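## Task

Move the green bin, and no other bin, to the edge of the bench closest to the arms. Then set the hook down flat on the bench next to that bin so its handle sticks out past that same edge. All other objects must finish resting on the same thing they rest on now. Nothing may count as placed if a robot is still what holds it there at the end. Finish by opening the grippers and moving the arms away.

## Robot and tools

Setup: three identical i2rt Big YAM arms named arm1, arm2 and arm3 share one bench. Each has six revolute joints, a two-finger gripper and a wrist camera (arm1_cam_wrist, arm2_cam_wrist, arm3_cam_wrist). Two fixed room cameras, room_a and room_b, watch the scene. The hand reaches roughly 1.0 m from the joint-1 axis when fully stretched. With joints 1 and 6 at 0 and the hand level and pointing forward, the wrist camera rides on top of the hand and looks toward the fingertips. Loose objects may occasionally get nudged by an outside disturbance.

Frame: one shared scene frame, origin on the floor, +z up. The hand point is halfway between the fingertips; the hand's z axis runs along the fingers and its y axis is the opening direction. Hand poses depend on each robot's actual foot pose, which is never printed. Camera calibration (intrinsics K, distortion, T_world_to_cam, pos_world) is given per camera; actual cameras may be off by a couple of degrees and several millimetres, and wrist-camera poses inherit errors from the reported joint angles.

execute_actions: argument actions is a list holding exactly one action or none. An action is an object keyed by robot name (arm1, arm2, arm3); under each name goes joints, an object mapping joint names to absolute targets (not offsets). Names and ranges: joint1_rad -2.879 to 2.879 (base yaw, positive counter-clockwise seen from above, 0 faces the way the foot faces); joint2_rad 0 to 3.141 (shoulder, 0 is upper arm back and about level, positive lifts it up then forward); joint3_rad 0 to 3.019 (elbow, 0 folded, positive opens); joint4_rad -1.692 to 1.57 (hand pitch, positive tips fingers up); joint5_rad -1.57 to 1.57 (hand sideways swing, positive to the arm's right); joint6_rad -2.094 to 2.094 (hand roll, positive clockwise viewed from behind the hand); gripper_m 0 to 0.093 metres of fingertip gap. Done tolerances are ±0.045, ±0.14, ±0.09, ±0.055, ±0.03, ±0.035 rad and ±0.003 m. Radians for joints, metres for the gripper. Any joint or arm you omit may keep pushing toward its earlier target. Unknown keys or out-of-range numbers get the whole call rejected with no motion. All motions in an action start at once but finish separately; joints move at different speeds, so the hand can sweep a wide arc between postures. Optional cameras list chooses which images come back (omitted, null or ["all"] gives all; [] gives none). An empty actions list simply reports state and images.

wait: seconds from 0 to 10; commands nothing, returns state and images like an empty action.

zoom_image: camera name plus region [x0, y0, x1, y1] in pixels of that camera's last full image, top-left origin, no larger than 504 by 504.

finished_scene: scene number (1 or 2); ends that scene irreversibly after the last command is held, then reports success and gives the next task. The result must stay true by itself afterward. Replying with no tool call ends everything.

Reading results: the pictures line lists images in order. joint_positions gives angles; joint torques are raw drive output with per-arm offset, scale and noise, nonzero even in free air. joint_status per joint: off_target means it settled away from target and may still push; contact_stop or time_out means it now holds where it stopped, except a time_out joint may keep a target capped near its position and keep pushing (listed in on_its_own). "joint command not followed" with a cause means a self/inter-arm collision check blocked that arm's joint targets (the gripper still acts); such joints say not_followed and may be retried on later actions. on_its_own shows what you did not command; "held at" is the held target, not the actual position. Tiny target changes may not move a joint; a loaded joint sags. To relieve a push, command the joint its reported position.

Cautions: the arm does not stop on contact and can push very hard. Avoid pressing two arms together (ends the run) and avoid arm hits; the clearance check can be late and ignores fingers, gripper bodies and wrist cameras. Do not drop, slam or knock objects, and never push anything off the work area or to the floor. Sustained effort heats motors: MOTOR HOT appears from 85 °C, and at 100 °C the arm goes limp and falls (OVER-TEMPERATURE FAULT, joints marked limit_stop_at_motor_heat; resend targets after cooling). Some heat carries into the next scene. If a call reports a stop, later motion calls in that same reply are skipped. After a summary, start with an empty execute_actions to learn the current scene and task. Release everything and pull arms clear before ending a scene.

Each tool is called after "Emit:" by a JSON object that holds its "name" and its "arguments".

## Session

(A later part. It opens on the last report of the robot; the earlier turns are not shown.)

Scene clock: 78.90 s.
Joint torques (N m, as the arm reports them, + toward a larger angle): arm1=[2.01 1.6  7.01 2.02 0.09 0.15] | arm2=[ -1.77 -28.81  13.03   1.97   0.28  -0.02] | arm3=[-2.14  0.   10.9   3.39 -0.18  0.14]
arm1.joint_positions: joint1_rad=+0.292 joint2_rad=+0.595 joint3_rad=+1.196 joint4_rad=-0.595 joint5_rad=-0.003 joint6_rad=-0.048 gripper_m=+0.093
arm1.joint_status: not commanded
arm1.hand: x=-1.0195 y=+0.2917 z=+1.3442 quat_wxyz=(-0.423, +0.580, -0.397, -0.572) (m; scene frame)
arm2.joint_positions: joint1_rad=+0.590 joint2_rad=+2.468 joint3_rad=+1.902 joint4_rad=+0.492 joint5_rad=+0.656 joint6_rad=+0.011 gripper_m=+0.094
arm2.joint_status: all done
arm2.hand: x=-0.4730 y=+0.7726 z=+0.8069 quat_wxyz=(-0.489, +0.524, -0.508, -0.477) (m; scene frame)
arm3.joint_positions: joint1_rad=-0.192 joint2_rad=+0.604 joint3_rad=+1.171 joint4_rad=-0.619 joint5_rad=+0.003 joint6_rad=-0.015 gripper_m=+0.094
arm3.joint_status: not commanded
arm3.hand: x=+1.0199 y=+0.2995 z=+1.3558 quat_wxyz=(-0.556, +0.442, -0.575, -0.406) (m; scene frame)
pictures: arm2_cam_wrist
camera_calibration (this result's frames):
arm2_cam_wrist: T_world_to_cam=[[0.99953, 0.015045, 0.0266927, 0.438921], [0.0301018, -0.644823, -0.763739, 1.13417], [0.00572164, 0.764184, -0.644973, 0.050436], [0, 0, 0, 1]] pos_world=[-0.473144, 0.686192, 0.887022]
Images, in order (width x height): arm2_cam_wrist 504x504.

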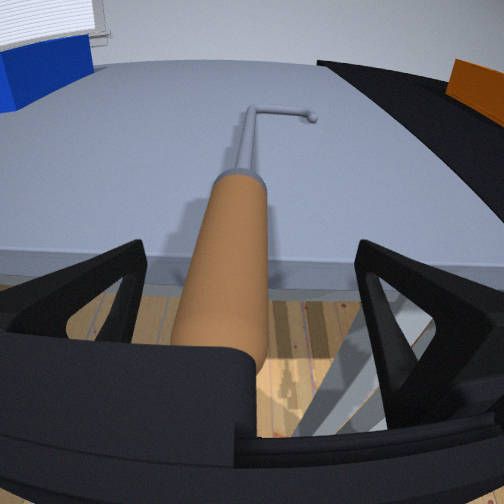

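Emit:
{"name": "execute_actions", "arguments": {"actions": [{"arm2":{"joints":{"joint1_rad":0.605,"joint4_rad":0.45}}}], "cameras": []}}

Emit:
{"name": "execute_actions", "arguments": {"actions": [{"arm2":{"joints":{"gripper_m":0}}}], "cameras": []}}

Emit:
{"name": "execute_actions", "arguments": {"actions": [{"arm2":{"joints":{"joint2_rad":2.36,"joint4_rad":0.5}}}], "cameras": []}}

Emit:
{"name": "execute_actions", "arguments": {"actions": [{"arm2":{"joints":{"joint6_rad":1.57}}}], "cameras": ["arm2_cam_wrist"]}}

Scene clock: 83.87 s.
Joint torques (N m, as the arm reports them, + toward a larger angle): arm1=[2.   1.54 7.01 2.02 0.09 0.14] | arm2=[  0.43 -29.12  12.84   1.42   0.28  -0.03] | arm3=[-2.3   0.06 10.86  3.33 -0.2   0.13]
arm1.joint_positions: joint1_rad=+0.292 joint2_rad=+0.595 joint3_rad=+1.196 joint4_rad=-0.595 joint5_rad=-0.003 joint6_rad=-0.048 gripper_m=+0.093
arm1.joint_status: not commanded
arm1.hand: x=-1.0195 y=+0.2917 z=+1.3442 quat_wxyz=(-0.423, +0.580, -0.397, -0.572) (m; scene frame)
arm2.joint_positions: joint1_rad=+0.597 joint2_rad=+2.468 joint3_rad=+1.902 joint4_rad=+0.456 joint5_rad=+0.656 joint6_rad=+0.011 gripper_m=+0.094
arm2.joint_status: all done
arm2.hand: x=-0.4782 y=+0.7686 z=+0.7993 quat_wxyz=(-0.486, +0.538, -0.508, -0.466) (m; scene frame)
arm3.joint_positions: joint1_rad=-0.192 joint2_rad=+0.604 joint3_rad=+1.171 joint4_rad=-0.619 joint5_rad=+0.003 joint6_rad=-0.015 gripper_m=+0.094
arm3.joint_status: not commanded
arm3.hand: x=+1.0199 y=+0.2995 z=+1.3558 quat_wxyz=(-0.556, +0.442, -0.575, -0.406) (m; scene frame)
pictures: none
No camera images: the call's "cameras" was empty. Leave "cameras" out to get every camera's image.

Scene clock: 84.60 s.
Joint torques (N m, as the arm reports them, + toward a larger angle): arm1=[2.02 1.55 7.03 2.05 0.09 0.14] | arm2=[ -0.15 -29.29  12.97   1.52   0.22   0.  ] | arm3=[-2.52  0.2  10.92  3.44 -0.18  0.12]
arm1.joint_positions: joint1_rad=+0.292 joint2_rad=+0.595 joint3_rad=+1.196 joint4_rad=-0.595 joint5_rad=-0.003 joint6_rad=-0.048 gripper_m=+0.093
arm1.joint_status: not commanded
arm1.hand: x=-1.0195 y=+0.2917 z=+1.3442 quat_wxyz=(-0.423, +0.580, -0.397, -0.572) (m; scene frame)
arm2.joint_positions: joint1_rad=+0.597 joint2_rad=+2.468 joint3_rad=+1.902 joint4_rad=+0.455 joint5_rad=+0.658 joint6_rad=+0.010 gripper_m=+0.030
arm2.joint_status: gripper_m off_target (ended at +0.030, target +0.000)
arm2.hand: x=-0.4781 y=+0.7684 z=+0.7992 quat_wxyz=(-0.486, +0.538, -0.508, -0.465) (m; scene frame)
arm3.joint_positions: joint1_rad=-0.192 joint2_rad=+0.604 joint3_rad=+1.171 joint4_rad=-0.619 joint5_rad=+0.003 joint6_rad=-0.015 gripper_m=+0.094
arm3.joint_status: not commanded
arm3.hand: x=+1.0199 y=+0.2995 z=+1.3558 quat_wxyz=(-0.556, +0.442, -0.575, -0.406) (m; scene frame)
pictures: none
No camera images: the call's "cameras" was empty. Leave "cameras" out to get every camera's image.

Scene clock: 85.50 s.
Joint torques (N m, as the arm reports them, + toward a larger angle): arm1=[2.05 1.58 7.03 2.02 0.09 0.14] | arm2=[ -0.49 -34.07  13.24   3.45   0.18   0.01] | arm3=[-2.37 -0.14 10.87  3.42 -0.21  0.12]
arm1.joint_positions: joint1_rad=+0.292 joint2_rad=+0.595 joint3_rad=+1.196 joint4_rad=-0.595 joint5_rad=-0.003 joint6_rad=-0.048 gripper_m=+0.093
arm1.joint_status: not commanded
arm1.hand: x=-1.0195 y=+0.2917 z=+1.3442 quat_wxyz=(-0.423, +0.580, -0.397, -0.572) (m; scene frame)
arm2.joint_positions: joint1_rad=+0.597 joint2_rad=+2.421 joint3_rad=+1.902 joint4_rad=+0.462 joint5_rad=+0.658 joint6_rad=+0.008 gripper_m=+0.030
arm2.joint_status: all done
arm2.hand: x=-0.4786 y=+0.7697 z=+0.8408 quat_wxyz=(-0.490, +0.521, -0.506, -0.483) (m; scene frame)
arm3.joint_positions: joint1_rad=-0.192 joint2_rad=+0.604 joint3_rad=+1.171 joint4_rad=-0.619 joint5_rad=+0.003 joint6_rad=-0.015 gripper_m=+0.094
arm3.joint_status: not commanded
arm3.hand: x=+1.0199 y=+0.2995 z=+1.3558 quat_wxyz=(-0.556, +0.442, -0.575, -0.406) (m; scene frame)
pictures: none
No camera images: the call's "cameras" was empty. Leave "cameras" out to get every camera's image.

Scene clock: 87.70 s.
Joint torques (N m, as the arm reports them, + toward a larger angle): arm1=[2.02 1.5  7.02 2.03 0.1  0.14] | arm2=[ -0.48 -30.91  13.27   1.95  -0.16   0.15] | arm3=[-2.52 -0.04 10.86  3.45 -0.19  0.13]
arm1.joint_positions: joint1_rad=+0.292 joint2_rad=+0.595 joint3_rad=+1.196 joint4_rad=-0.595 joint5_rad=-0.003 joint6_rad=-0.048 gripper_m=+0.093
arm1.joint_status: not commanded
arm1.hand: x=-1.0195 y=+0.2917 z=+1.3442 quat_wxyz=(-0.423, +0.580, -0.397, -0.572) (m; scene frame)
arm2.joint_positions: joint1_rad=+0.597 joint2_rad=+2.391 joint3_rad=+1.902 joint4_rad=+0.491 joint5_rad=+0.665 joint6_rad=+1.551 gripper_m=+0.030
arm2.joint_status: all done
arm2.hand: x=-0.4771 y=+0.7698 z=+0.8734 quat_wxyz=(-0.004, +0.005, -0.709, -0.705) (m; scene frame)
arm3.joint_positions: joint1_rad=-0.192 joint2_rad=+0.604 joint3_rad=+1.171 joint4_rad=-0.619 joint5_rad=+0.003 joint6_rad=-0.015 gripper_m=+0.094
arm3.joint_status: not commanded
arm3.hand: x=+1.0199 y=+0.2995 z=+1.3558 quat_wxyz=(-0.556, +0.442, -0.575, -0.406) (m; scene frame)
pictures: arm2_cam_wrist
camera_calibration (this result's frames):
arm2_cam_wrist: T_world_to_cam=[[0.0119656, 0.00455522, -0.999918, 0.874832], [-0.803781, -0.594798, -0.0123282, 0.0906514], [-0.594805, 0.803862, -0.00345572, -0.781872], [0, 0, 0, 1]] pos_world=[-0.402666, 0.678452, 0.873176]
Images, in order (width x height): arm2_cam_wrist 504x504.

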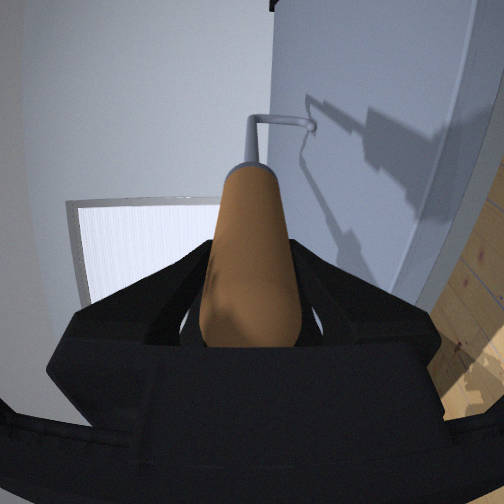

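Emit:
{"name": "execute_actions", "arguments": {"actions": [{"arm2":{"joints":{"joint2_rad":2.05}}}], "cameras": []}}

Emit:
{"name": "execute_actions", "arguments": {"actions": [{"arm2":{"joints":{"joint1_rad":-0.71,"joint5_rad":-0.65}}}], "cameras": []}}

Emit:
{"name": "execute_actions", "arguments": {"actions": [{"arm2":{"joints":{"joint2_rad":2.32}}}], "cameras": ["arm2_cam_wrist"]}}

Scene clock: 92.40 s.
Joint torques (N m, as the arm reports them, + toward a larger angle): arm1=[2.08 1.51 7.03 2.05 0.1  0.14] | arm2=[ -0.29 -28.03  15.52   2.56  -0.13   0.09] | arm3=[-2.21 -0.01 10.87  3.41 -0.2   0.15]
arm1.joint_positions: joint1_rad=+0.292 joint2_rad=+0.595 joint3_rad=+1.196 joint4_rad=-0.595 joint5_rad=-0.003 joint6_rad=-0.048 gripper_m=+0.093
arm1.joint_status: not commanded
arm1.hand: x=-1.0195 y=+0.2917 z=+1.3442 quat_wxyz=(-0.423, +0.580, -0.397, -0.572) (m; scene frame)
arm2.joint_positions: joint1_rad=+0.598 joint2_rad=+2.081 joint3_rad=+1.889 joint4_rad=+0.476 joint5_rad=+0.662 joint6_rad=+1.559 gripper_m=+0.030
arm2.joint_status: all done
arm2.hand: x=-0.4458 y=+0.7327 z=+1.1272 quat_wxyz=(+0.061, -0.058, -0.625, -0.776) (m; scene frame)
arm3.joint_positions: joint1_rad=-0.192 joint2_rad=+0.604 joint3_rad=+1.171 joint4_rad=-0.619 joint5_rad=+0.003 joint6_rad=-0.015 gripper_m=+0.094
arm3.joint_status: not commanded
arm3.hand: x=+1.0199 y=+0.2995 z=+1.3558 quat_wxyz=(-0.556, +0.442, -0.575, -0.406) (m; scene frame)
pictures: none
No camera images: the call's "cameras" was empty. Leave "cameras" out to get every camera's image.

Scene clock: 94.73 s.
Joint torques (N m, as the arm reports them, + toward a larger angle): arm1=[2.01 1.5  7.01 2.04 0.1  0.14] | arm2=[ -1.93 -29.72  15.7    3.01   0.33   0.08] | arm3=[-2.35 -0.2  10.86  3.41 -0.21  0.13]
arm1.joint_positions: joint1_rad=+0.292 joint2_rad=+0.595 joint3_rad=+1.196 joint4_rad=-0.595 joint5_rad=-0.003 joint6_rad=-0.048 gripper_m=+0.093
arm1.joint_status: not commanded
arm1.hand: x=-1.0195 y=+0.2917 z=+1.3442 quat_wxyz=(-0.423, +0.580, -0.397, -0.572) (m; scene frame)
arm2.joint_positions: joint1_rad=-0.705 joint2_rad=+2.096 joint3_rad=+1.889 joint4_rad=+0.468 joint5_rad=-0.655 joint6_rad=+1.559 gripper_m=+0.030
arm2.joint_status: all done
arm2.hand: x=+0.4113 y=+0.7495 z=+1.1084 quat_wxyz=(-0.051, +0.064, -0.630, -0.772) (m; scene frame)
arm3.joint_positions: joint1_rad=-0.192 joint2_rad=+0.604 joint3_rad=+1.171 joint4_rad=-0.619 joint5_rad=+0.003 joint6_rad=-0.015 gripper_m=+0.094
arm3.joint_status: not commanded
arm3.hand: x=+1.0199 y=+0.2995 z=+1.3558 quat_wxyz=(-0.556, +0.442, -0.575, -0.406) (m; scene frame)
pictures: none
No camera images: the call's "cameras" was empty. Leave "cameras" out to get every camera's image.

Scene clock: 96.10 s.
Joint torques (N m, as the arm reports them, + toward a larger angle): arm1=[2.09 1.54 7.02 2.04 0.09 0.14] | arm2=[ -1.6  -32.61  14.87   2.64   0.11   0.  ] | arm3=[-2.35  0.15 10.87  3.4  -0.21  0.12]
arm1.joint_positions: joint1_rad=+0.292 joint2_rad=+0.595 joint3_rad=+1.196 joint4_rad=-0.595 joint5_rad=-0.003 joint6_rad=-0.048 gripper_m=+0.093
arm1.joint_status: not commanded
arm1.hand: x=-1.0195 y=+0.2917 z=+1.3442 quat_wxyz=(-0.423, +0.580, -0.397, -0.572) (m; scene frame)
arm2.joint_positions: joint1_rad=-0.707 joint2_rad=+2.372 joint3_rad=+1.888 joint4_rad=+0.477 joint5_rad=-0.652 joint6_rad=+1.568 gripper_m=+0.030
arm2.joint_status: all done
arm2.hand: x=+0.4373 y=+0.7803 z=+0.8739 quat_wxyz=(+0.007, +0.003, -0.712, -0.702) (m; scene frame)
arm3.joint_positions: joint1_rad=-0.192 joint2_rad=+0.604 joint3_rad=+1.171 joint4_rad=-0.619 joint5_rad=+0.003 joint6_rad=-0.015 gripper_m=+0.094
arm3.joint_status: not commanded
arm3.hand: x=+1.0199 y=+0.2995 z=+1.3558 quat_wxyz=(-0.556, +0.442, -0.575, -0.406) (m; scene frame)
pictures: arm2_cam_wrist
camera_calibration (this result's frames):
arm2_cam_wrist: T_world_to_cam=[[-0.00696601, -0.00245609, -0.999973, 0.878182], [-0.796594, -0.604474, 0.00703391, 0.819336], [-0.604475, 0.796621, 0.00225427, -0.241495], [0, 0, 0, 1]] pos_world=[0.512818, 0.689805, 0.872939]
Images, in order (width x height): arm2_cam_wrist 504x504.

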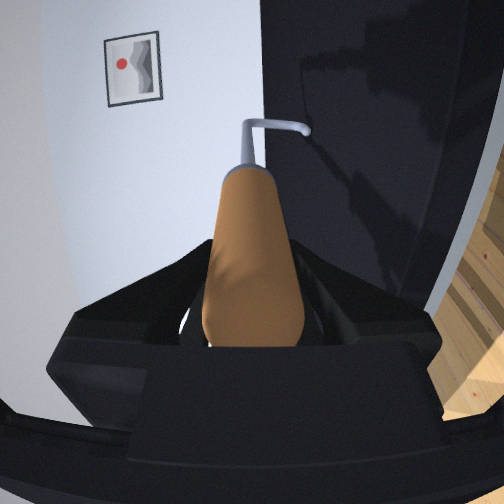

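Emit:
{"name": "execute_actions", "arguments": {"actions": [{"arm2":{"joints":{"joint6_rad":0}}}], "cameras": []}}

Emit:
{"name": "execute_actions", "arguments": {"actions": [{"arm2":{"joints":{"joint2_rad":2.37,"joint3_rad":1.8,"joint4_rad":0.53}}}], "cameras": ["arm2_cam_wrist"]}}

Scene clock: 101.40 s.
Joint torques (N m, as the arm reports them, + toward a larger angle): arm1=[2.01 1.53 7.   2.03 0.1  0.14] | arm2=[ -1.68 -32.42  14.85   2.62   0.08  -0.04] | arm3=[-2.37 -0.02 10.95  3.37 -0.22  0.13]
arm1.joint_positions: joint1_rad=+0.292 joint2_rad=+0.595 joint3_rad=+1.196 joint4_rad=-0.595 joint5_rad=-0.003 joint6_rad=-0.048 gripper_m=+0.093
arm1.joint_status: not commanded
arm1.hand: x=-1.0195 y=+0.2917 z=+1.3442 quat_wxyz=(-0.423, +0.580, -0.397, -0.572) (m; scene frame)
arm2.joint_positions: joint1_rad=-0.707 joint2_rad=+2.372 joint3_rad=+1.888 joint4_rad=+0.477 joint5_rad=-0.652 joint6_rad=+0.014 gripper_m=+0.030
arm2.joint_status: all done
arm2.hand: x=+0.4373 y=+0.7803 z=+0.8739 quat_wxyz=(-0.487, +0.501, -0.506, -0.506) (m; scene frame)
arm3.joint_positions: joint1_rad=-0.192 joint2_rad=+0.604 joint3_rad=+1.171 joint4_rad=-0.619 joint5_rad=+0.003 joint6_rad=-0.015 gripper_m=+0.094
arm3.joint_status: not commanded
arm3.hand: x=+1.0199 y=+0.2995 z=+1.3558 quat_wxyz=(-0.556, +0.442, -0.575, -0.406) (m; scene frame)
pictures: none
No camera images: the call's "cameras" was empty. Leave "cameras" out to get every camera's image.

Scene clock: 102.30 s.
Joint torques (N m, as the arm reports them, + toward a larger angle): arm1=[2.05 1.58 7.01 2.04 0.09 0.15] | arm2=[ -1.5  -27.51  10.86   2.25  -0.01   0.09] | arm3=[-2.09 -0.09 11.    3.37 -0.2   0.12]
arm1.joint_positions: joint1_rad=+0.292 joint2_rad=+0.595 joint3_rad=+1.196 joint4_rad=-0.595 joint5_rad=-0.003 joint6_rad=-0.048 gripper_m=+0.093
arm1.joint_status: not commanded
arm1.hand: x=-1.0195 y=+0.2917 z=+1.3442 quat_wxyz=(-0.423, +0.580, -0.397, -0.572) (m; scene frame)
arm2.joint_positions: joint1_rad=-0.707 joint2_rad=+2.372 joint3_rad=+1.792 joint4_rad=+0.515 joint5_rad=-0.650 joint6_rad=-0.001 gripper_m=+0.030
arm2.joint_status: all done
arm2.hand: x=+0.4260 y=+0.7646 z=+0.8302 quat_wxyz=(-0.471, +0.507, -0.522, -0.498) (m; scene frame)
arm3.joint_positions: joint1_rad=-0.192 joint2_rad=+0.604 joint3_rad=+1.171 joint4_rad=-0.619 joint5_rad=+0.003 joint6_rad=-0.015 gripper_m=+0.094
arm3.joint_status: not commanded
arm3.hand: x=+1.0199 y=+0.2995 z=+1.3558 quat_wxyz=(-0.556, +0.442, -0.575, -0.406) (m; scene frame)
pictures: arm2_cam_wrist
camera_calibration (this result's frames):
arm2_cam_wrist: T_world_to_cam=[[0.998758, 0.0220043, -0.0446981, -0.405869], [-0.0202451, -0.64051, -0.767683, 1.14117], [-0.0455219, 0.767634, -0.639269, 0.0809166], [0, 0, 0, 1]] pos_world=[0.432151, 0.677748, 0.909643]
Images, in order (width x height): arm2_cam_wrist 504x504.

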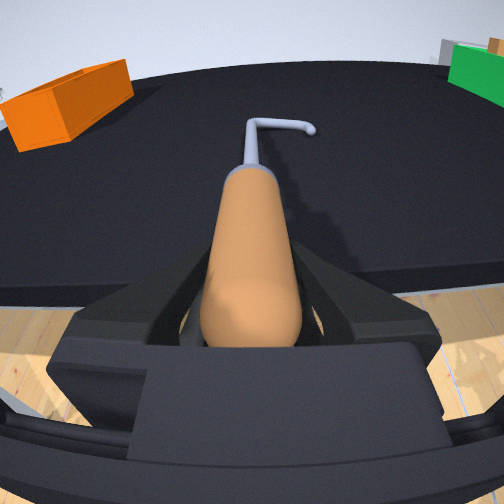

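Emit:
{"name": "execute_actions", "arguments": {"actions": [{"arm2":{"joints":{"joint2_rad":2.43}}}], "cameras": []}}

Emit:
{"name": "execute_actions", "arguments": {"actions": [{"arm2":{"joints":{"gripper_m":0.093}}}], "cameras": ["arm2_cam_wrist"]}}

Emit:
{"name": "execute_actions", "arguments": {"actions": [{"arm2":{"joints":{"joint2_rad":2.1}}}], "cameras": []}}

Emit:
{"name": "execute_actions", "arguments": {"actions": [{"arm2":{"joints":{"joint1_rad":0.2,"joint2_rad":0.6,"joint3_rad":1.2,"joint4_rad":-0.6,"joint5_rad":0}}}], "cameras": []}}

Emit:
{"name": "execute_actions", "arguments": {"actions": [{"arm3":{"joints":{"joint1_rad":0.795,"joint2_rad":2.4,"joint3_rad":2.12,"joint4_rad":0.48,"joint5_rad":0.71}}}], "cameras": ["arm3_cam_wrist"]}}

Scene clock: 108.37 s.
Joint torques (N m, as the arm reports them, + toward a larger angle): arm1=[1.98 1.51 7.03 2.03 0.09 0.15] | arm2=[ -1.36 -26.04  10.67   1.74   0.02   0.06] | arm3=[-2.43  0.07 10.82  3.37 -0.2   0.13]
arm1.joint_positions: joint1_rad=+0.292 joint2_rad=+0.595 joint3_rad=+1.196 joint4_rad=-0.595 joint5_rad=-0.003 joint6_rad=-0.048 gripper_m=+0.093
arm1.joint_status: not commanded
arm1.hand: x=-1.0195 y=+0.2917 z=+1.3442 quat_wxyz=(-0.423, +0.580, -0.397, -0.572) (m; scene frame)
arm2.joint_positions: joint1_rad=-0.708 joint2_rad=+2.415 joint3_rad=+1.792 joint4_rad=+0.527 joint5_rad=-0.651 joint6_rad=-0.004 gripper_m=+0.030
arm2.joint_status: all done
arm2.hand: x=+0.4254 y=+0.7634 z=+0.7960 quat_wxyz=(-0.460, +0.509, -0.532, -0.496) (m; scene frame)
arm3.joint_positions: joint1_rad=-0.192 joint2_rad=+0.604 joint3_rad=+1.171 joint4_rad=-0.619 joint5_rad=+0.003 joint6_rad=-0.015 gripper_m=+0.094
arm3.joint_status: not commanded
arm3.hand: x=+1.0199 y=+0.2995 z=+1.3558 quat_wxyz=(-0.556, +0.442, -0.575, -0.406) (m; scene frame)
pictures: none
No camera images: the call's "cameras" was empty. Leave "cameras" out to get every camera's image.

Scene clock: 109.07 s.
Joint torques (N m, as the arm reports them, + toward a larger angle): arm1=[2.06 1.61 7.05 2.05 0.09 0.14] | arm2=[ -1.66 -26.15  10.66   1.79  -0.01   0.09] | arm3=[-2.03  0.06 10.86  3.33 -0.22  0.14]
arm1.joint_positions: joint1_rad=+0.292 joint2_rad=+0.595 joint3_rad=+1.196 joint4_rad=-0.595 joint5_rad=-0.003 joint6_rad=-0.048 gripper_m=+0.093
arm1.joint_status: not commanded
arm1.hand: x=-1.0195 y=+0.2917 z=+1.3442 quat_wxyz=(-0.423, +0.580, -0.397, -0.572) (m; scene frame)
arm2.joint_positions: joint1_rad=-0.707 joint2_rad=+2.415 joint3_rad=+1.792 joint4_rad=+0.527 joint5_rad=-0.651 joint6_rad=-0.004 gripper_m=+0.093
arm2.joint_status: all done
arm2.hand: x=+0.4251 y=+0.7636 z=+0.7960 quat_wxyz=(-0.460, +0.509, -0.532, -0.496) (m; scene frame)
arm3.joint_positions: joint1_rad=-0.192 joint2_rad=+0.604 joint3_rad=+1.171 joint4_rad=-0.619 joint5_rad=+0.003 joint6_rad=-0.015 gripper_m=+0.094
arm3.joint_status: not commanded
arm3.hand: x=+1.0199 y=+0.2995 z=+1.3558 quat_wxyz=(-0.556, +0.442, -0.575, -0.406) (m; scene frame)
pictures: arm2_cam_wrist
camera_calibration (this result's frames):
arm2_cam_wrist: T_world_to_cam=[[0.997853, 0.0215604, -0.0618444, -0.39214], [-0.0322737, -0.659795, -0.750752, 1.12063], [-0.0569912, 0.751136, -0.657683, 0.0919472], [0, 0, 0, 1]] pos_world=[0.432705, 0.678778, 0.877538]
Images, in order (width x height): arm2_cam_wrist 504x504.

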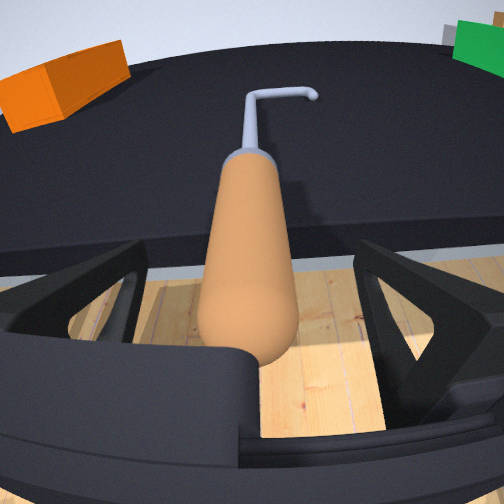

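Scene clock: 110.57 s.
Joint torques (N m, as the arm reports them, + toward a larger angle): arm1=[1.96 1.55 7.03 2.04 0.09 0.14] | arm2=[ -1.45 -25.02  12.2    1.41   0.15   0.11] | arm3=[-2.29 -0.11 10.88  3.4  -0.2   0.13]
arm1.joint_positions: joint1_rad=+0.292 joint2_rad=+0.595 joint3_rad=+1.196 joint4_rad=-0.595 joint5_rad=-0.003 joint6_rad=-0.048 gripper_m=+0.093
arm1.joint_status: not commanded
arm1.hand: x=-1.0195 y=+0.2917 z=+1.3442 quat_wxyz=(-0.423, +0.580, -0.397, -0.572) (m; scene frame)
arm2.joint_positions: joint1_rad=-0.707 joint2_rad=+2.091 joint3_rad=+1.791 joint4_rad=+0.532 joint5_rad=-0.651 joint6_rad=-0.004 gripper_m=+0.093
arm2.joint_status: all done
arm2.hand: x=+0.4083 y=+0.7411 z=+1.0688 quat_wxyz=(-0.572, +0.490, -0.416, -0.510) (m; scene frame)
arm3.joint_positions: joint1_rad=-0.192 joint2_rad=+0.604 joint3_rad=+1.171 joint4_rad=-0.619 joint5_rad=+0.003 joint6_rad=-0.015 gripper_m=+0.094
arm3.joint_status: not commanded
arm3.hand: x=+1.0199 y=+0.2995 z=+1.3558 quat_wxyz=(-0.556, +0.442, -0.575, -0.406) (m; scene frame)
pictures: none
No camera images: the call's "cameras" was empty. Leave "cameras" out to get every camera's image.

Scene clock: 112.47 s.
Joint torques (N m, as the arm reports them, + toward a larger angle): arm1=[2.06 1.5  7.01 1.99 0.09 0.14] | arm2=[-0.84  0.49 10.45  1.53  0.23  0.08] | arm3=[-2.08  0.21 10.92  3.37 -0.2   0.13]
arm1.joint_positions: joint1_rad=+0.292 joint2_rad=+0.595 joint3_rad=+1.196 joint4_rad=-0.595 joint5_rad=-0.003 joint6_rad=-0.048 gripper_m=+0.093
arm1.joint_status: not commanded
arm1.hand: x=-1.0195 y=+0.2917 z=+1.3442 quat_wxyz=(-0.423, +0.580, -0.397, -0.572) (m; scene frame)
arm2.joint_positions: joint1_rad=+0.192 joint2_rad=+0.598 joint3_rad=+1.201 joint4_rad=-0.594 joint5_rad=-0.004 joint6_rad=-0.004 gripper_m=+0.093
arm2.joint_status: all done
arm2.hand: x=-0.0865 y=+0.3040 z=+1.3337 quat_wxyz=(-0.429, +0.560, -0.430, -0.564) (m; scene frame)
arm3.joint_positions: joint1_rad=-0.192 joint2_rad=+0.604 joint3_rad=+1.171 joint4_rad=-0.619 joint5_rad=+0.003 joint6_rad=-0.015 gripper_m=+0.094
arm3.joint_status: not commanded
arm3.hand: x=+1.0199 y=+0.2995 z=+1.3558 quat_wxyz=(-0.556, +0.442, -0.575, -0.406) (m; scene frame)
pictures: none
No camera images: the call's "cameras" was empty. Leave "cameras" out to get every camera's image.

Scene clock: 114.70 s.
Joint torques (N m, as the arm reports them, + toward a larger angle): arm1=[1.99 1.43 7.02 2.04 0.1  0.14] | arm2=[-0.68  1.15 10.34  1.48  0.23  0.11] | arm3=[ -2.49 -26.45  12.4    3.07   0.03   0.11]
arm1.joint_positions: joint1_rad=+0.292 joint2_rad=+0.595 joint3_rad=+1.196 joint4_rad=-0.595 joint5_rad=-0.003 joint6_rad=-0.048 gripper_m=+0.093
arm1.joint_status: not commanded
arm1.hand: x=-1.0195 y=+0.2917 z=+1.3442 quat_wxyz=(-0.423, +0.580, -0.397, -0.572) (m; scene frame)
arm2.joint_positions: joint1_rad=+0.192 joint2_rad=+0.598 joint3_rad=+1.201 joint4_rad=-0.594 joint5_rad=-0.004 joint6_rad=-0.004 gripper_m=+0.093
arm2.joint_status: not commanded
arm2.hand: x=-0.0865 y=+0.3040 z=+1.3337 quat_wxyz=(-0.429, +0.560, -0.430, -0.564) (m; scene frame)
arm3.joint_positions: joint1_rad=+0.804 joint2_rad=+2.436 joint3_rad=+2.077 joint4_rad=+0.465 joint5_rad=+0.707 joint6_rad=-0.014 gripper_m=+0.094
arm3.joint_status: all done
arm3.hand: x=+0.4196 y=+0.7606 z=+0.9680 quat_wxyz=(-0.506, +0.470, -0.490, -0.532) (m; scene frame)
pictures: arm3_cam_wrist
camera_calibration (this result's frames):
arm3_cam_wrist: T_world_to_cam=[[0.999056, 0.0163144, -0.0402662, -0.39227], [-0.025903, -0.520395, -0.853533, 1.23787], [-0.0348792, 0.85377, -0.519481, -0.00883328], [0, 0, 0, 1]] pos_world=[0.423656, 0.658121, 1.03617]
Images, in order (width x height): arm3_cam_wrist 504x504.

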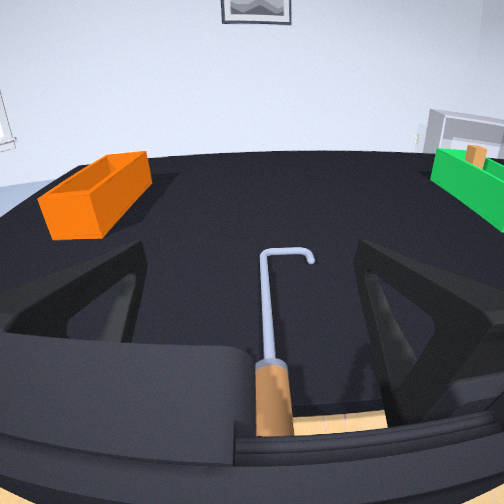

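Emit:
{"name": "execute_actions", "arguments": {"actions": [{"arm3":{"joints":{"joint1_rad":0.78,"joint2_rad":2.6,"joint4_rad":0.5}}}], "cameras": ["arm3_cam_wrist"]}}

Scene clock: 118.50 s.
Joint torques (N m, as the arm reports them, + toward a larger angle): arm1=[2.03 1.55 7.03 2.03 0.1  0.14] | arm2=[-0.2   0.92 10.38  1.46  0.25  0.09] | arm3=[ -2.19 -26.84  10.76   2.77   0.12   0.13]
arm1.joint_positions: joint1_rad=+0.292 joint2_rad=+0.595 joint3_rad=+1.196 joint4_rad=-0.595 joint5_rad=-0.003 joint6_rad=-0.048 gripper_m=+0.093
arm1.joint_status: not commanded
arm1.hand: x=-1.0195 y=+0.2917 z=+1.3442 quat_wxyz=(-0.423, +0.580, -0.397, -0.572) (m; scene frame)
arm2.joint_positions: joint1_rad=+0.192 joint2_rad=+0.598 joint3_rad=+1.201 joint4_rad=-0.594 joint5_rad=-0.004 joint6_rad=-0.004 gripper_m=+0.093
arm2.joint_status: not commanded
arm2.hand: x=-0.0865 y=+0.3040 z=+1.3337 quat_wxyz=(-0.429, +0.560, -0.430, -0.564) (m; scene frame)
arm3.joint_positions: joint1_rad=+0.787 joint2_rad=+2.632 joint3_rad=+2.089 joint4_rad=+0.492 joint5_rad=+0.707 joint6_rad=-0.014 gripper_m=+0.094
arm3.joint_status: all done
arm3.hand: x=+0.4329 y=+0.7702 z=+0.8049 quat_wxyz=(-0.506, +0.521, -0.498, -0.473) (m; scene frame)
pictures: arm3_cam_wrist
camera_calibration (this result's frames):
arm3_cam_wrist: T_world_to_cam=[[0.998183, -0.000194252, 0.0602587, -0.4801], [0.0472447, -0.618201, -0.784599, 1.09222], [0.0374044, 0.78602, -0.617069, -0.00184355], [0, 0, 0, 1]] pos_world=[0.427695, 0.676566, 0.884744]
Images, in order (width x height): arm3_cam_wrist 504x504.

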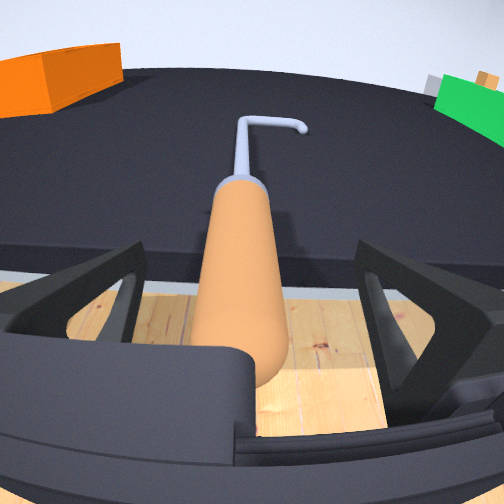

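Emit:
{"name": "execute_actions", "arguments": {"actions": [{"arm3":{"joints":{"gripper_m":0}}}], "cameras": []}}

Emit:
{"name": "execute_actions", "arguments": {"actions": [{"arm3":{"joints":{"joint2_rad":2.5}}}], "cameras": []}}

Emit:
{"name": "execute_actions", "arguments": {"actions": [{"arm3":{"joints":{"joint6_rad":1.57}}}], "cameras": ["arm3_cam_wrist"]}}

Scene clock: 122.73 s.
Joint torques (N m, as the arm reports them, + toward a larger angle): arm1=[2.04 1.5  7.   2.07 0.09 0.14] | arm2=[-0.19  0.97 10.33  1.41  0.22  0.09] | arm3=[ -2.38 -26.93  10.84   2.68   0.12   0.12]
arm1.joint_positions: joint1_rad=+0.292 joint2_rad=+0.595 joint3_rad=+1.196 joint4_rad=-0.595 joint5_rad=-0.003 joint6_rad=-0.048 gripper_m=+0.093
arm1.joint_status: not commanded
arm1.hand: x=-1.0195 y=+0.2917 z=+1.3442 quat_wxyz=(-0.423, +0.580, -0.397, -0.572) (m; scene frame)
arm2.joint_positions: joint1_rad=+0.192 joint2_rad=+0.598 joint3_rad=+1.201 joint4_rad=-0.594 joint5_rad=-0.004 joint6_rad=-0.004 gripper_m=+0.093
arm2.joint_status: not commanded
arm2.hand: x=-0.0865 y=+0.3040 z=+1.3337 quat_wxyz=(-0.429, +0.560, -0.430, -0.564) (m; scene frame)
arm3.joint_positions: joint1_rad=+0.787 joint2_rad=+2.632 joint3_rad=+2.089 joint4_rad=+0.492 joint5_rad=+0.707 joint6_rad=-0.014 gripper_m=+0.030
arm3.joint_status: gripper_m off_target (ended at +0.030, target +0.000)
arm3.hand: x=+0.4328 y=+0.7702 z=+0.8049 quat_wxyz=(-0.506, +0.521, -0.498, -0.474) (m; scene frame)
pictures: none
No camera images: the call's "cameras" was empty. Leave "cameras" out to get every camera's image.

Scene clock: 123.70 s.
Joint torques (N m, as the arm reports them, + toward a larger angle): arm1=[1.99 1.5  7.   2.03 0.1  0.14] | arm2=[-0.5   0.67 10.36  1.58  0.22  0.09] | arm3=[ -2.3  -30.09  11.04   3.08   0.08   0.11]
arm1.joint_positions: joint1_rad=+0.292 joint2_rad=+0.595 joint3_rad=+1.196 joint4_rad=-0.595 joint5_rad=-0.003 joint6_rad=-0.048 gripper_m=+0.093
arm1.joint_status: not commanded
arm1.hand: x=-1.0195 y=+0.2917 z=+1.3442 quat_wxyz=(-0.423, +0.580, -0.397, -0.572) (m; scene frame)
arm2.joint_positions: joint1_rad=+0.192 joint2_rad=+0.598 joint3_rad=+1.201 joint4_rad=-0.594 joint5_rad=-0.004 joint6_rad=-0.004 gripper_m=+0.093
arm2.joint_status: not commanded
arm2.hand: x=-0.0865 y=+0.3040 z=+1.3337 quat_wxyz=(-0.429, +0.560, -0.430, -0.564) (m; scene frame)
arm3.joint_positions: joint1_rad=+0.787 joint2_rad=+2.579 joint3_rad=+2.089 joint4_rad=+0.484 joint5_rad=+0.707 joint6_rad=-0.014 gripper_m=+0.030
arm3.joint_status: all done
arm3.hand: x=+0.4304 y=+0.7726 z=+0.8509 quat_wxyz=(-0.507, +0.505, -0.497, -0.490) (m; scene frame)
pictures: none
No camera images: the call's "cameras" was empty. Leave "cameras" out to get every camera's image.

Scene clock: 125.87 s.
Joint torques (N m, as the arm reports them, + toward a larger angle): arm1=[2.04 1.47 7.02 2.03 0.1  0.14] | arm2=[-0.63  0.68 10.39  1.54  0.24  0.11] | arm3=[ -2.03 -28.71  10.99   3.18  -0.21   0.1 ]
arm1.joint_positions: joint1_rad=+0.292 joint2_rad=+0.595 joint3_rad=+1.196 joint4_rad=-0.595 joint5_rad=-0.003 joint6_rad=-0.048 gripper_m=+0.093
arm1.joint_status: not commanded
arm1.hand: x=-1.0195 y=+0.2917 z=+1.3442 quat_wxyz=(-0.423, +0.580, -0.397, -0.572) (m; scene frame)
arm2.joint_positions: joint1_rad=+0.192 joint2_rad=+0.598 joint3_rad=+1.201 joint4_rad=-0.594 joint5_rad=-0.004 joint6_rad=-0.004 gripper_m=+0.093
arm2.joint_status: not commanded
arm2.hand: x=-0.0865 y=+0.3040 z=+1.3337 quat_wxyz=(-0.429, +0.560, -0.430, -0.564) (m; scene frame)
arm3.joint_positions: joint1_rad=+0.784 joint2_rad=+2.561 joint3_rad=+2.089 joint4_rad=+0.479 joint5_rad=+0.714 joint6_rad=+1.548 gripper_m=+0.030
arm3.joint_status: all done
arm3.hand: x=+0.4336 y=+0.7746 z=+0.8660 quat_wxyz=(-0.017, +0.002, -0.705, -0.709) (m; scene frame)
pictures: arm3_cam_wrist
camera_calibration (this result's frames):
arm3_cam_wrist: T_world_to_cam=[[0.031994, 0.0124859, -0.99941, 0.842305], [-0.821091, -0.569819, -0.0334044, 0.831244], [-0.569899, 0.821676, -0.00797873, -0.2594], [0, 0, 0, 1]] pos_world=[0.507746, 0.676284, 0.867505]
Images, in order (width x height): arm3_cam_wrist 504x504.

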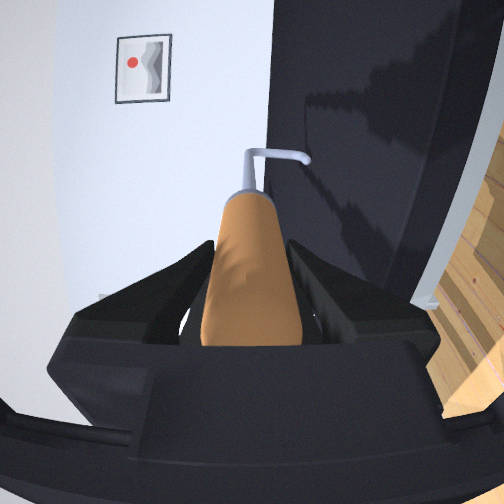

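Emit:
{"name": "execute_actions", "arguments": {"actions": [{"arm3":{"joints":{"joint4_rad":0.44,"joint5_rad":0.4}}}], "cameras": ["arm3_cam_wrist"]}}

Scene clock: 131.43 s.
Joint torques (N m, as the arm reports them, + toward a larger angle): arm1=[2.01 1.57 7.02 2.05 0.09 0.14] | arm2=[-0.55  0.31 10.36  1.43  0.23  0.09] | arm3=[ -1.21 -28.48  11.23   2.2   -0.56   0.06]
arm1.joint_positions: joint1_rad=+0.292 joint2_rad=+0.595 joint3_rad=+1.196 joint4_rad=-0.595 joint5_rad=-0.003 joint6_rad=-0.048 gripper_m=+0.093
arm1.joint_status: not commanded
arm1.hand: x=-1.0195 y=+0.2917 z=+1.3442 quat_wxyz=(-0.423, +0.580, -0.397, -0.572) (m; scene frame)
arm2.joint_positions: joint1_rad=+0.192 joint2_rad=+0.598 joint3_rad=+1.201 joint4_rad=-0.594 joint5_rad=-0.004 joint6_rad=-0.004 gripper_m=+0.093
arm2.joint_status: not commanded
arm2.hand: x=-0.0865 y=+0.3040 z=+1.3337 quat_wxyz=(-0.429, +0.560, -0.430, -0.564) (m; scene frame)
arm3.joint_positions: joint1_rad=+0.777 joint2_rad=+2.553 joint3_rad=+2.089 joint4_rad=+0.449 joint5_rad=+0.411 joint6_rad=+1.553 gripper_m=+0.030
arm3.joint_status: all done
arm3.hand: x=+0.3875 y=+0.7717 z=+0.8655 quat_wxyz=(+0.085, +0.109, -0.705, -0.696) (m; scene frame)
pictures: arm3_cam_wrist
camera_calibration (this result's frames):
arm3_cam_wrist: T_world_to_cam=[[0.0385457, 0.0010245, -0.999256, 0.84944], [-0.619247, -0.784808, -0.0246917, 0.871857], [-0.78425, 0.619738, -0.0296166, -0.0256778], [0, 0, 0, 1]] pos_world=[0.487014, 0.699283, 0.869576]
Images, in order (width x height): arm3_cam_wrist 504x504.

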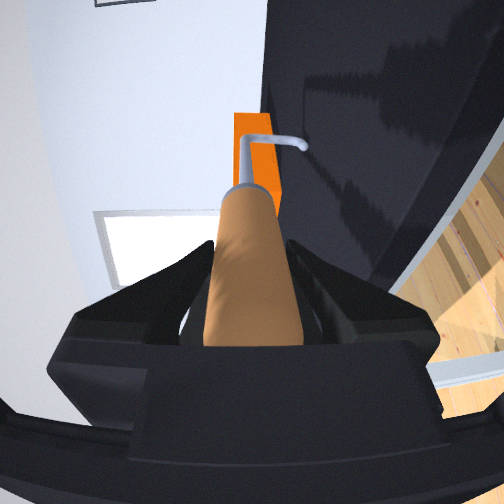

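Emit:
{"name": "execute_actions", "arguments": {"actions": [{"arm3":{"joints":{"joint2_rad":2.15,"joint3_rad":1.9,"joint4_rad":0.4}}}], "cameras": []}}

Emit:
{"name": "execute_actions", "arguments": {"actions": [{"arm3":{"joints":{"joint1_rad":0.115,"joint5_rad":0.28}}}], "cameras": ["arm3_cam_wrist","room_a"]}}

Emit:
{"name": "zoom_image", "arguments": {"camera": "room_a", "region": [400, 250, 560, 370]}}

Scene clock: 143.20 s.
Joint torques (N m, as the arm reports them, + toward a larger angle): arm1=[2.02 1.51 7.03 2.04 0.1  0.14] | arm2=[-0.66  1.03 10.34  1.4   0.21  0.09] | arm3=[ -1.46 -25.85  12.35   3.83  -0.1    0.02]
arm1.joint_positions: joint1_rad=+0.292 joint2_rad=+0.595 joint3_rad=+1.196 joint4_rad=-0.595 joint5_rad=-0.003 joint6_rad=-0.048 gripper_m=+0.093
arm1.joint_status: not commanded
arm1.hand: x=-1.0195 y=+0.2917 z=+1.3442 quat_wxyz=(-0.423, +0.580, -0.397, -0.572) (m; scene frame)
arm2.joint_positions: joint1_rad=+0.192 joint2_rad=+0.598 joint3_rad=+1.201 joint4_rad=-0.594 joint5_rad=-0.004 joint6_rad=-0.004 gripper_m=+0.093
arm2.joint_status: not commanded
arm2.hand: x=-0.0865 y=+0.3040 z=+1.3337 quat_wxyz=(-0.429, +0.560, -0.430, -0.564) (m; scene frame)
arm3.joint_positions: joint1_rad=+0.777 joint2_rad=+2.203 joint3_rad=+1.859 joint4_rad=+0.364 joint5_rad=+0.401 joint6_rad=+1.556 gripper_m=+0.030
arm3.joint_status: all done
arm3.hand: x=+0.4198 y=+0.7280 z=+1.0278 quat_wxyz=(+0.096, +0.106, -0.694, -0.706) (m; scene frame)
pictures: none
No camera images: the call's "cameras" was empty. Leave "cameras" out to get every camera's image.

Scene clock: 145.40 s.
Joint torques (N m, as the arm reports them, + toward a larger angle): arm1=[2.   1.51 7.03 2.03 0.09 0.14] | arm2=[-0.52  0.3  10.44  1.51  0.23  0.1 ] | arm3=[ -1.6  -26.08  12.39   3.97  -0.04  -0.02]
arm1.joint_positions: joint1_rad=+0.292 joint2_rad=+0.595 joint3_rad=+1.196 joint4_rad=-0.595 joint5_rad=-0.003 joint6_rad=-0.048 gripper_m=+0.093
arm1.joint_status: not commanded
arm1.hand: x=-1.0195 y=+0.2917 z=+1.3442 quat_wxyz=(-0.423, +0.580, -0.397, -0.572) (m; scene frame)
arm2.joint_positions: joint1_rad=+0.192 joint2_rad=+0.598 joint3_rad=+1.201 joint4_rad=-0.594 joint5_rad=-0.004 joint6_rad=-0.004 gripper_m=+0.093
arm2.joint_status: not commanded
arm2.hand: x=-0.0865 y=+0.3040 z=+1.3337 quat_wxyz=(-0.429, +0.560, -0.430, -0.564) (m; scene frame)
arm3.joint_positions: joint1_rad=+0.113 joint2_rad=+2.203 joint3_rad=+1.859 joint4_rad=+0.364 joint5_rad=+0.279 joint6_rad=+1.560 gripper_m=+0.030
arm3.joint_status: all done
arm3.hand: x=+0.9612 y=+0.8954 z=+1.0325 quat_wxyz=(-0.096, -0.085, -0.695, -0.708) (m; scene frame)
pictures: arm3_cam_wrist, room_a
camera_calibration (this result's frames):
arm3_cam_wrist: T_world_to_cam=[[0.0258116, 0.0221873, -0.999421, 0.987526], [-0.932072, -0.360849, -0.0320832, 1.25714], [-0.361352, 0.93236, 0.0113661, -0.376203], [0, 0, 0, 1]] pos_world=[1.01031, 0.782483, 1.03156]
Images, in order (width x height): arm3_cam_wrist 504x504, room_a 896x504.

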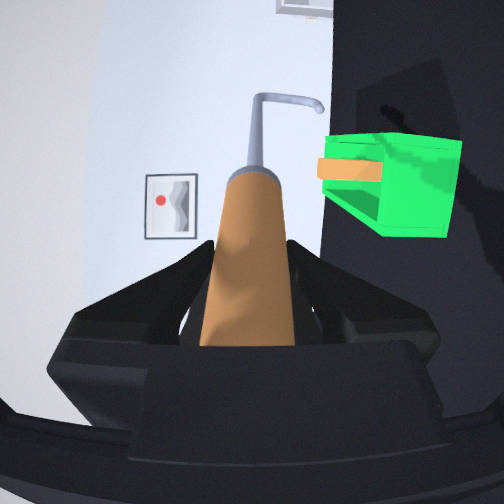

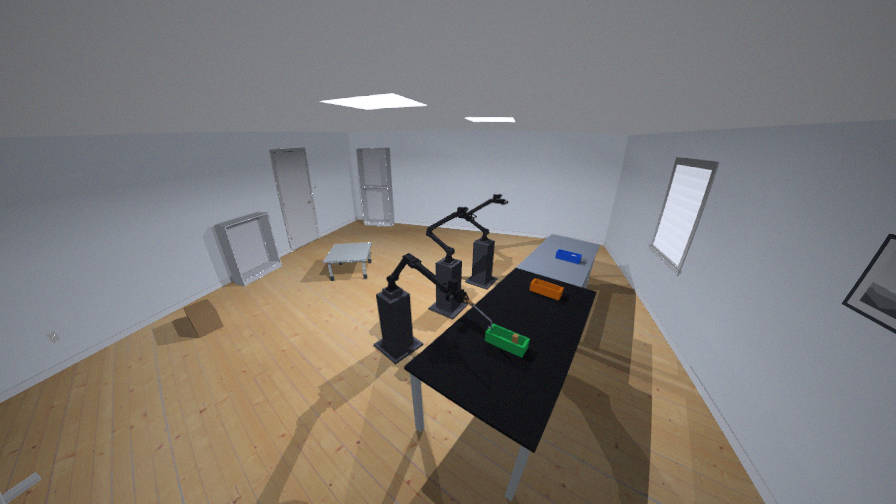

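Region (400, 250, 560, 370) of room_a's 896x504 image, scaled by 3.150, with more detail than that image has; it fills the top 378 rows of this view, and the rest is white.

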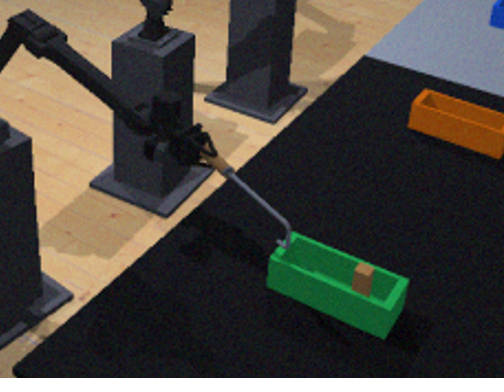

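Emit:
{"name": "execute_actions", "arguments": {"actions": [{"arm3":{"joints":{"joint1_rad":0.08,"joint5_rad":0.0,"joint4_rad":0.28}}}], "cameras": ["arm3_cam_wrist"]}}

Scene clock: 149.97 s.
Joint torques (N m, as the arm reports them, + toward a larger angle): arm1=[1.97 1.57 7.02 2.04 0.09 0.14] | arm2=[-0.58  0.84 10.25  1.48  0.25  0.09] | arm3=[ -2.06 -25.89  12.49   3.82  -0.03  -0.04]
arm1.joint_positions: joint1_rad=+0.292 joint2_rad=+0.595 joint3_rad=+1.196 joint4_rad=-0.595 joint5_rad=-0.003 joint6_rad=-0.048 gripper_m=+0.093
arm1.joint_status: not commanded
arm1.hand: x=-1.0195 y=+0.2917 z=+1.3442 quat_wxyz=(-0.423, +0.580, -0.397, -0.572) (m; scene frame)
arm2.joint_positions: joint1_rad=+0.192 joint2_rad=+0.598 joint3_rad=+1.201 joint4_rad=-0.594 joint5_rad=-0.004 joint6_rad=-0.004 gripper_m=+0.093
arm2.joint_status: not commanded
arm2.hand: x=-0.0865 y=+0.3040 z=+1.3337 quat_wxyz=(-0.429, +0.560, -0.430, -0.564) (m; scene frame)
arm3.joint_positions: joint1_rad=+0.083 joint2_rad=+2.203 joint3_rad=+1.859 joint4_rad=+0.248 joint5_rad=+0.000 joint6_rad=+1.560 gripper_m=+0.030
arm3.joint_status: all done
arm3.hand: x=+0.9408 y=+0.9001 z=+1.0041 quat_wxyz=(-0.009, +0.004, -0.741, -0.672) (m; scene frame)
pictures: arm3_cam_wrist
camera_calibration (this result's frames):
arm3_cam_wrist: T_world_to_cam=[[0.0236164, -0.0886316, -0.995784, 1.05778], [-0.814335, -0.579497, 0.0322661, 1.26031], [-0.579914, 0.81014, -0.0858614, 0.025691], [0, 0, 0, 1]] pos_world=[1.01623, 0.803288, 1.01486]
Images, in order (width x height): arm3_cam_wrist 504x504.

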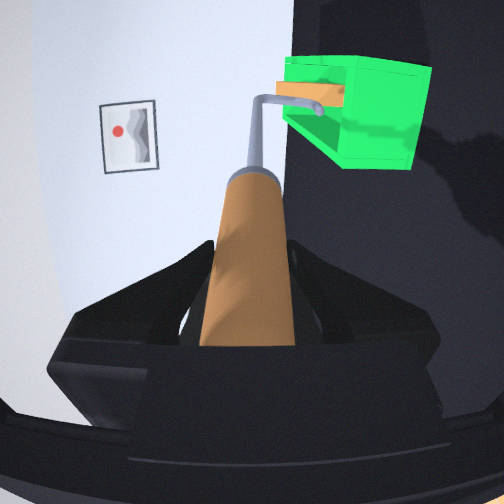

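Emit:
{"name": "execute_actions", "arguments": {"actions": [{"arm3":{"joints":{"joint2_rad":2.27,"joint4_rad":0.25}}}], "cameras": ["arm3_cam_wrist"]}}

Scene clock: 155.60 s.
Joint torques (N m, as the arm reports them, + toward a larger angle): arm1=[1.93 1.55 7.01 2.04 0.1  0.14] | arm2=[-0.54  0.5  10.43  1.5   0.24  0.09] | arm3=[ -2.1  -24.38  12.08   2.67  -0.02  -0.02]
arm1.joint_positions: joint1_rad=+0.292 joint2_rad=+0.595 joint3_rad=+1.196 joint4_rad=-0.595 joint5_rad=-0.003 joint6_rad=-0.048 gripper_m=+0.093
arm1.joint_status: not commanded
arm1.hand: x=-1.0195 y=+0.2917 z=+1.3442 quat_wxyz=(-0.423, +0.580, -0.397, -0.572) (m; scene frame)
arm2.joint_positions: joint1_rad=+0.192 joint2_rad=+0.598 joint3_rad=+1.201 joint4_rad=-0.594 joint5_rad=-0.004 joint6_rad=-0.004 gripper_m=+0.093
arm2.joint_status: not commanded
arm2.hand: x=-0.0865 y=+0.3040 z=+1.3337 quat_wxyz=(-0.429, +0.560, -0.430, -0.564) (m; scene frame)
arm3.joint_positions: joint1_rad=+0.083 joint2_rad=+2.293 joint3_rad=+1.859 joint4_rad=+0.249 joint5_rad=+0.000 joint6_rad=+1.560 gripper_m=+0.030
arm3.joint_status: all done
arm3.hand: x=+0.9416 y=+0.9066 z=+0.9246 quat_wxyz=(-0.009, +0.004, -0.770, -0.638) (m; scene frame)
pictures: arm3_cam_wrist
camera_calibration (this result's frames):
arm3_cam_wrist: T_world_to_cam=[[0.0228796, -0.176687, -0.984001, 1.04874], [-0.814739, -0.573701, 0.0840698, 1.21448], [-0.579377, 0.79978, -0.15708, 0.0887328], [0, 0, 0, 1]] pos_world=[1.0169, 0.811083, 0.943799]
Images, in order (width x height): arm3_cam_wrist 504x504.

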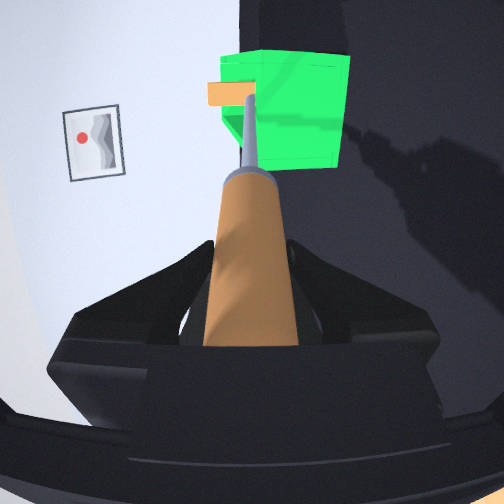

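Emit:
{"name": "execute_actions", "arguments": {"actions": [{"arm3":{"joints":{"joint2_rad":2.1,"joint3_rad":1.545,"joint4_rad":0.39}}}], "cameras": ["arm3_cam_wrist"]}}

Emit:
{"name": "execute_actions", "arguments": {"actions": [{"arm3":{"joints":{"joint2_rad":1.95,"joint3_rad":1.28,"joint4_rad":0.5}}}], "cameras": ["arm3_cam_wrist"]}}

Scene clock: 160.03 s.
Joint torques (N m, as the arm reports them, + toward a larger angle): arm1=[2.05 1.48 7.02 2.04 0.09 0.14] | arm2=[-0.66  0.89 10.44  1.52  0.24  0.09] | arm3=[ -2.1  -22.39   7.85   2.61  -0.03  -0.04]
arm1.joint_positions: joint1_rad=+0.292 joint2_rad=+0.595 joint3_rad=+1.196 joint4_rad=-0.595 joint5_rad=-0.003 joint6_rad=-0.048 gripper_m=+0.093
arm1.joint_status: not commanded
arm1.hand: x=-1.0195 y=+0.2917 z=+1.3442 quat_wxyz=(-0.423, +0.580, -0.397, -0.572) (m; scene frame)
arm2.joint_positions: joint1_rad=+0.192 joint2_rad=+0.598 joint3_rad=+1.201 joint4_rad=-0.594 joint5_rad=-0.004 joint6_rad=-0.004 gripper_m=+0.093
arm2.joint_status: not commanded
arm2.hand: x=-0.0865 y=+0.3040 z=+1.3337 quat_wxyz=(-0.429, +0.560, -0.430, -0.564) (m; scene frame)
arm3.joint_positions: joint1_rad=+0.083 joint2_rad=+2.131 joint3_rad=+1.554 joint4_rad=+0.389 joint5_rad=+0.000 joint6_rad=+1.560 gripper_m=+0.030
arm3.joint_status: all done
arm3.hand: x=+0.9411 y=+0.8374 z=+0.9218 quat_wxyz=(-0.009, +0.004, -0.771, -0.637) (m; scene frame)
pictures: arm3_cam_wrist
camera_calibration (this result's frames):
arm3_cam_wrist: T_world_to_cam=[[0.02285, -0.180065, -0.983389, 1.03607], [-0.814753, -0.573385, 0.086059, 1.17255], [-0.579357, 0.799253, -0.15981, 0.146303], [0, 0, 0, 1]] pos_world=[1.01642, 0.741948, 0.941335]
Images, in order (width x height): arm3_cam_wrist 504x504.

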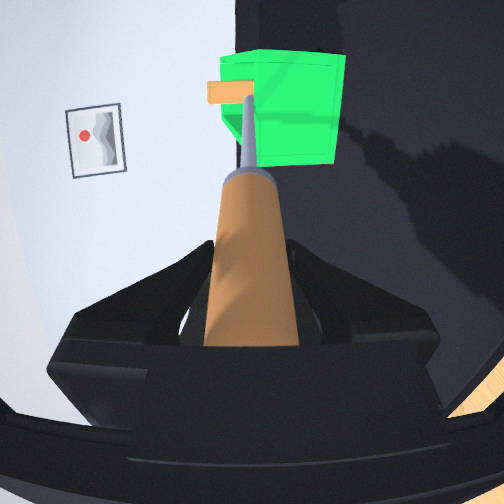

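Scene clock: 160.97 s.
Joint torques (N m, as the arm reports them, + toward a larger angle): arm1=[1.94 1.51 7.03 2.03 0.09 0.14] | arm2=[-0.17  0.64 10.44  1.53  0.23  0.09] | arm3=[ -1.87 -19.64   7.51   2.83  -0.05  -0.05]
arm1.joint_positions: joint1_rad=+0.292 joint2_rad=+0.595 joint3_rad=+1.196 joint4_rad=-0.595 joint5_rad=-0.003 joint6_rad=-0.048 gripper_m=+0.093
arm1.joint_status: not commanded
arm1.hand: x=-1.0195 y=+0.2917 z=+1.3442 quat_wxyz=(-0.423, +0.580, -0.397, -0.572) (m; scene frame)
arm2.joint_positions: joint1_rad=+0.192 joint2_rad=+0.598 joint3_rad=+1.201 joint4_rad=-0.594 joint5_rad=-0.004 joint6_rad=-0.004 gripper_m=+0.093
arm2.joint_status: not commanded
arm2.hand: x=-0.0865 y=+0.3040 z=+1.3337 quat_wxyz=(-0.429, +0.560, -0.430, -0.564) (m; scene frame)
arm3.joint_positions: joint1_rad=+0.083 joint2_rad=+1.977 joint3_rad=+1.286 joint4_rad=+0.494 joint5_rad=+0.000 joint6_rad=+1.560 gripper_m=+0.030
arm3.joint_status: all done
arm3.hand: x=+0.9406 y=+0.7645 z=+0.9212 quat_wxyz=(-0.009, +0.004, -0.773, -0.634) (m; scene frame)
pictures: arm3_cam_wrist
camera_calibration (this result's frames):
arm3_cam_wrist: T_world_to_cam=[[0.0227772, -0.188313, -0.981845, 1.02734], [-0.814789, -0.572584, 0.0909168, 1.12533], [-0.579309, 0.797926, -0.166477, 0.211267], [0, 0, 0, 1]] pos_world=[1.0159, 0.669231, 0.941544]
Images, in order (width x height): arm3_cam_wrist 504x504.

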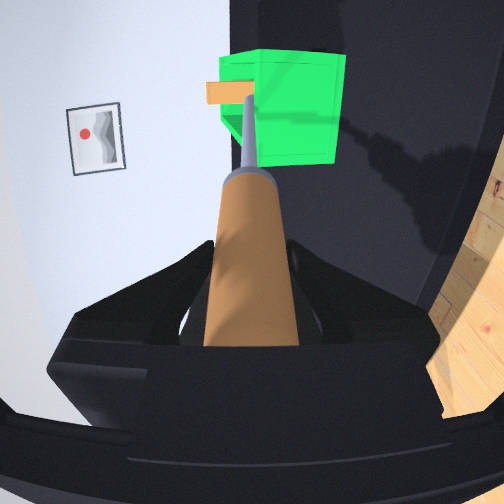

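Emit:
{"name": "execute_actions", "arguments": {"actions": [{"arm3":{"joints":{"joint2_rad":1.81,"joint3_rad":1.04,"joint4_rad":0.6}}}], "cameras": []}}

Emit:
{"name": "execute_actions", "arguments": {"actions": [{"arm3":{"joints":{"joint2_rad":1.675,"joint3_rad":0.825,"joint4_rad":0.68}}}], "cameras": ["arm3_cam_wrist"]}}

Scene clock: 165.97 s.
Joint torques (N m, as the arm reports them, + toward a larger angle): arm1=[1.92 1.58 7.   2.04 0.09 0.14] | arm2=[-0.55  0.53 10.35  1.53  0.24  0.09] | arm3=[ -2.05 -16.93   7.22   3.01  -0.04  -0.03]
arm1.joint_positions: joint1_rad=+0.292 joint2_rad=+0.595 joint3_rad=+1.196 joint4_rad=-0.595 joint5_rad=-0.003 joint6_rad=-0.048 gripper_m=+0.093
arm1.joint_status: not commanded
arm1.hand: x=-1.0195 y=+0.2917 z=+1.3442 quat_wxyz=(-0.423, +0.580, -0.397, -0.572) (m; scene frame)
arm2.joint_positions: joint1_rad=+0.192 joint2_rad=+0.598 joint3_rad=+1.201 joint4_rad=-0.594 joint5_rad=-0.004 joint6_rad=-0.004 gripper_m=+0.093
arm2.joint_status: not commanded
arm2.hand: x=-0.0865 y=+0.3040 z=+1.3337 quat_wxyz=(-0.429, +0.560, -0.430, -0.564) (m; scene frame)
arm3.joint_positions: joint1_rad=+0.083 joint2_rad=+1.834 joint3_rad=+1.044 joint4_rad=+0.591 joint5_rad=+0.000 joint6_rad=+1.560 gripper_m=+0.030
arm3.joint_status: all done
arm3.hand: x=+0.9401 y=+0.6909 z=+0.9196 quat_wxyz=(-0.009, +0.004, -0.774, -0.633) (m; scene frame)
pictures: none
No camera images: the call's "cameras" was empty. Leave "cameras" out to get every camera's image.

Scene clock: 166.83 s.
Joint torques (N m, as the arm reports them, + toward a larger angle): arm1=[2.02 1.53 7.02 2.03 0.1  0.14] | arm2=[-0.62  0.82 10.27  1.5   0.25  0.09] | arm3=[ -1.87 -14.22   6.98   3.12  -0.05  -0.01]
arm1.joint_positions: joint1_rad=+0.292 joint2_rad=+0.595 joint3_rad=+1.196 joint4_rad=-0.595 joint5_rad=-0.003 joint6_rad=-0.048 gripper_m=+0.093
arm1.joint_status: not commanded
arm1.hand: x=-1.0195 y=+0.2917 z=+1.3442 quat_wxyz=(-0.423, +0.580, -0.397, -0.572) (m; scene frame)
arm2.joint_positions: joint1_rad=+0.192 joint2_rad=+0.598 joint3_rad=+1.201 joint4_rad=-0.594 joint5_rad=-0.004 joint6_rad=-0.004 gripper_m=+0.093
arm2.joint_status: not commanded
arm2.hand: x=-0.0865 y=+0.3040 z=+1.3337 quat_wxyz=(-0.429, +0.560, -0.430, -0.564) (m; scene frame)
arm3.joint_positions: joint1_rad=+0.083 joint2_rad=+1.695 joint3_rad=+0.825 joint4_rad=+0.668 joint5_rad=+0.000 joint6_rad=+1.560 gripper_m=+0.030
arm3.joint_status: all done
arm3.hand: x=+0.9396 y=+0.6186 z=+0.9178 quat_wxyz=(-0.009, +0.004, -0.775, -0.632) (m; scene frame)
pictures: arm3_cam_wrist
camera_calibration (this result's frames):
arm3_cam_wrist: T_world_to_cam=[[0.0227306, -0.193554, -0.980826, 0.998905], [-0.814812, -0.572053, 0.0940046, 1.03809], [-0.579279, 0.797052, -0.170714, 0.33098], [0, 0, 0, 1]] pos_world=[1.01487, 0.523375, 0.93867]
Images, in order (width x height): arm3_cam_wrist 504x504.

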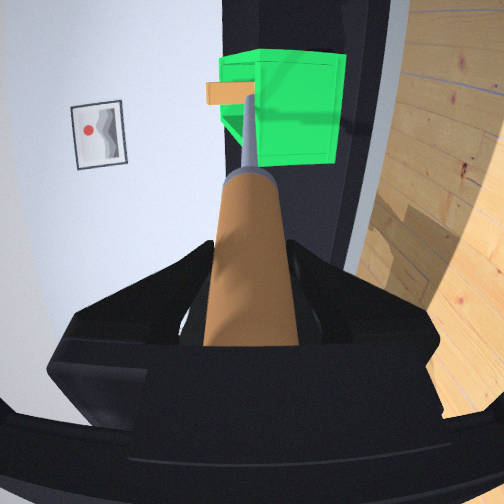

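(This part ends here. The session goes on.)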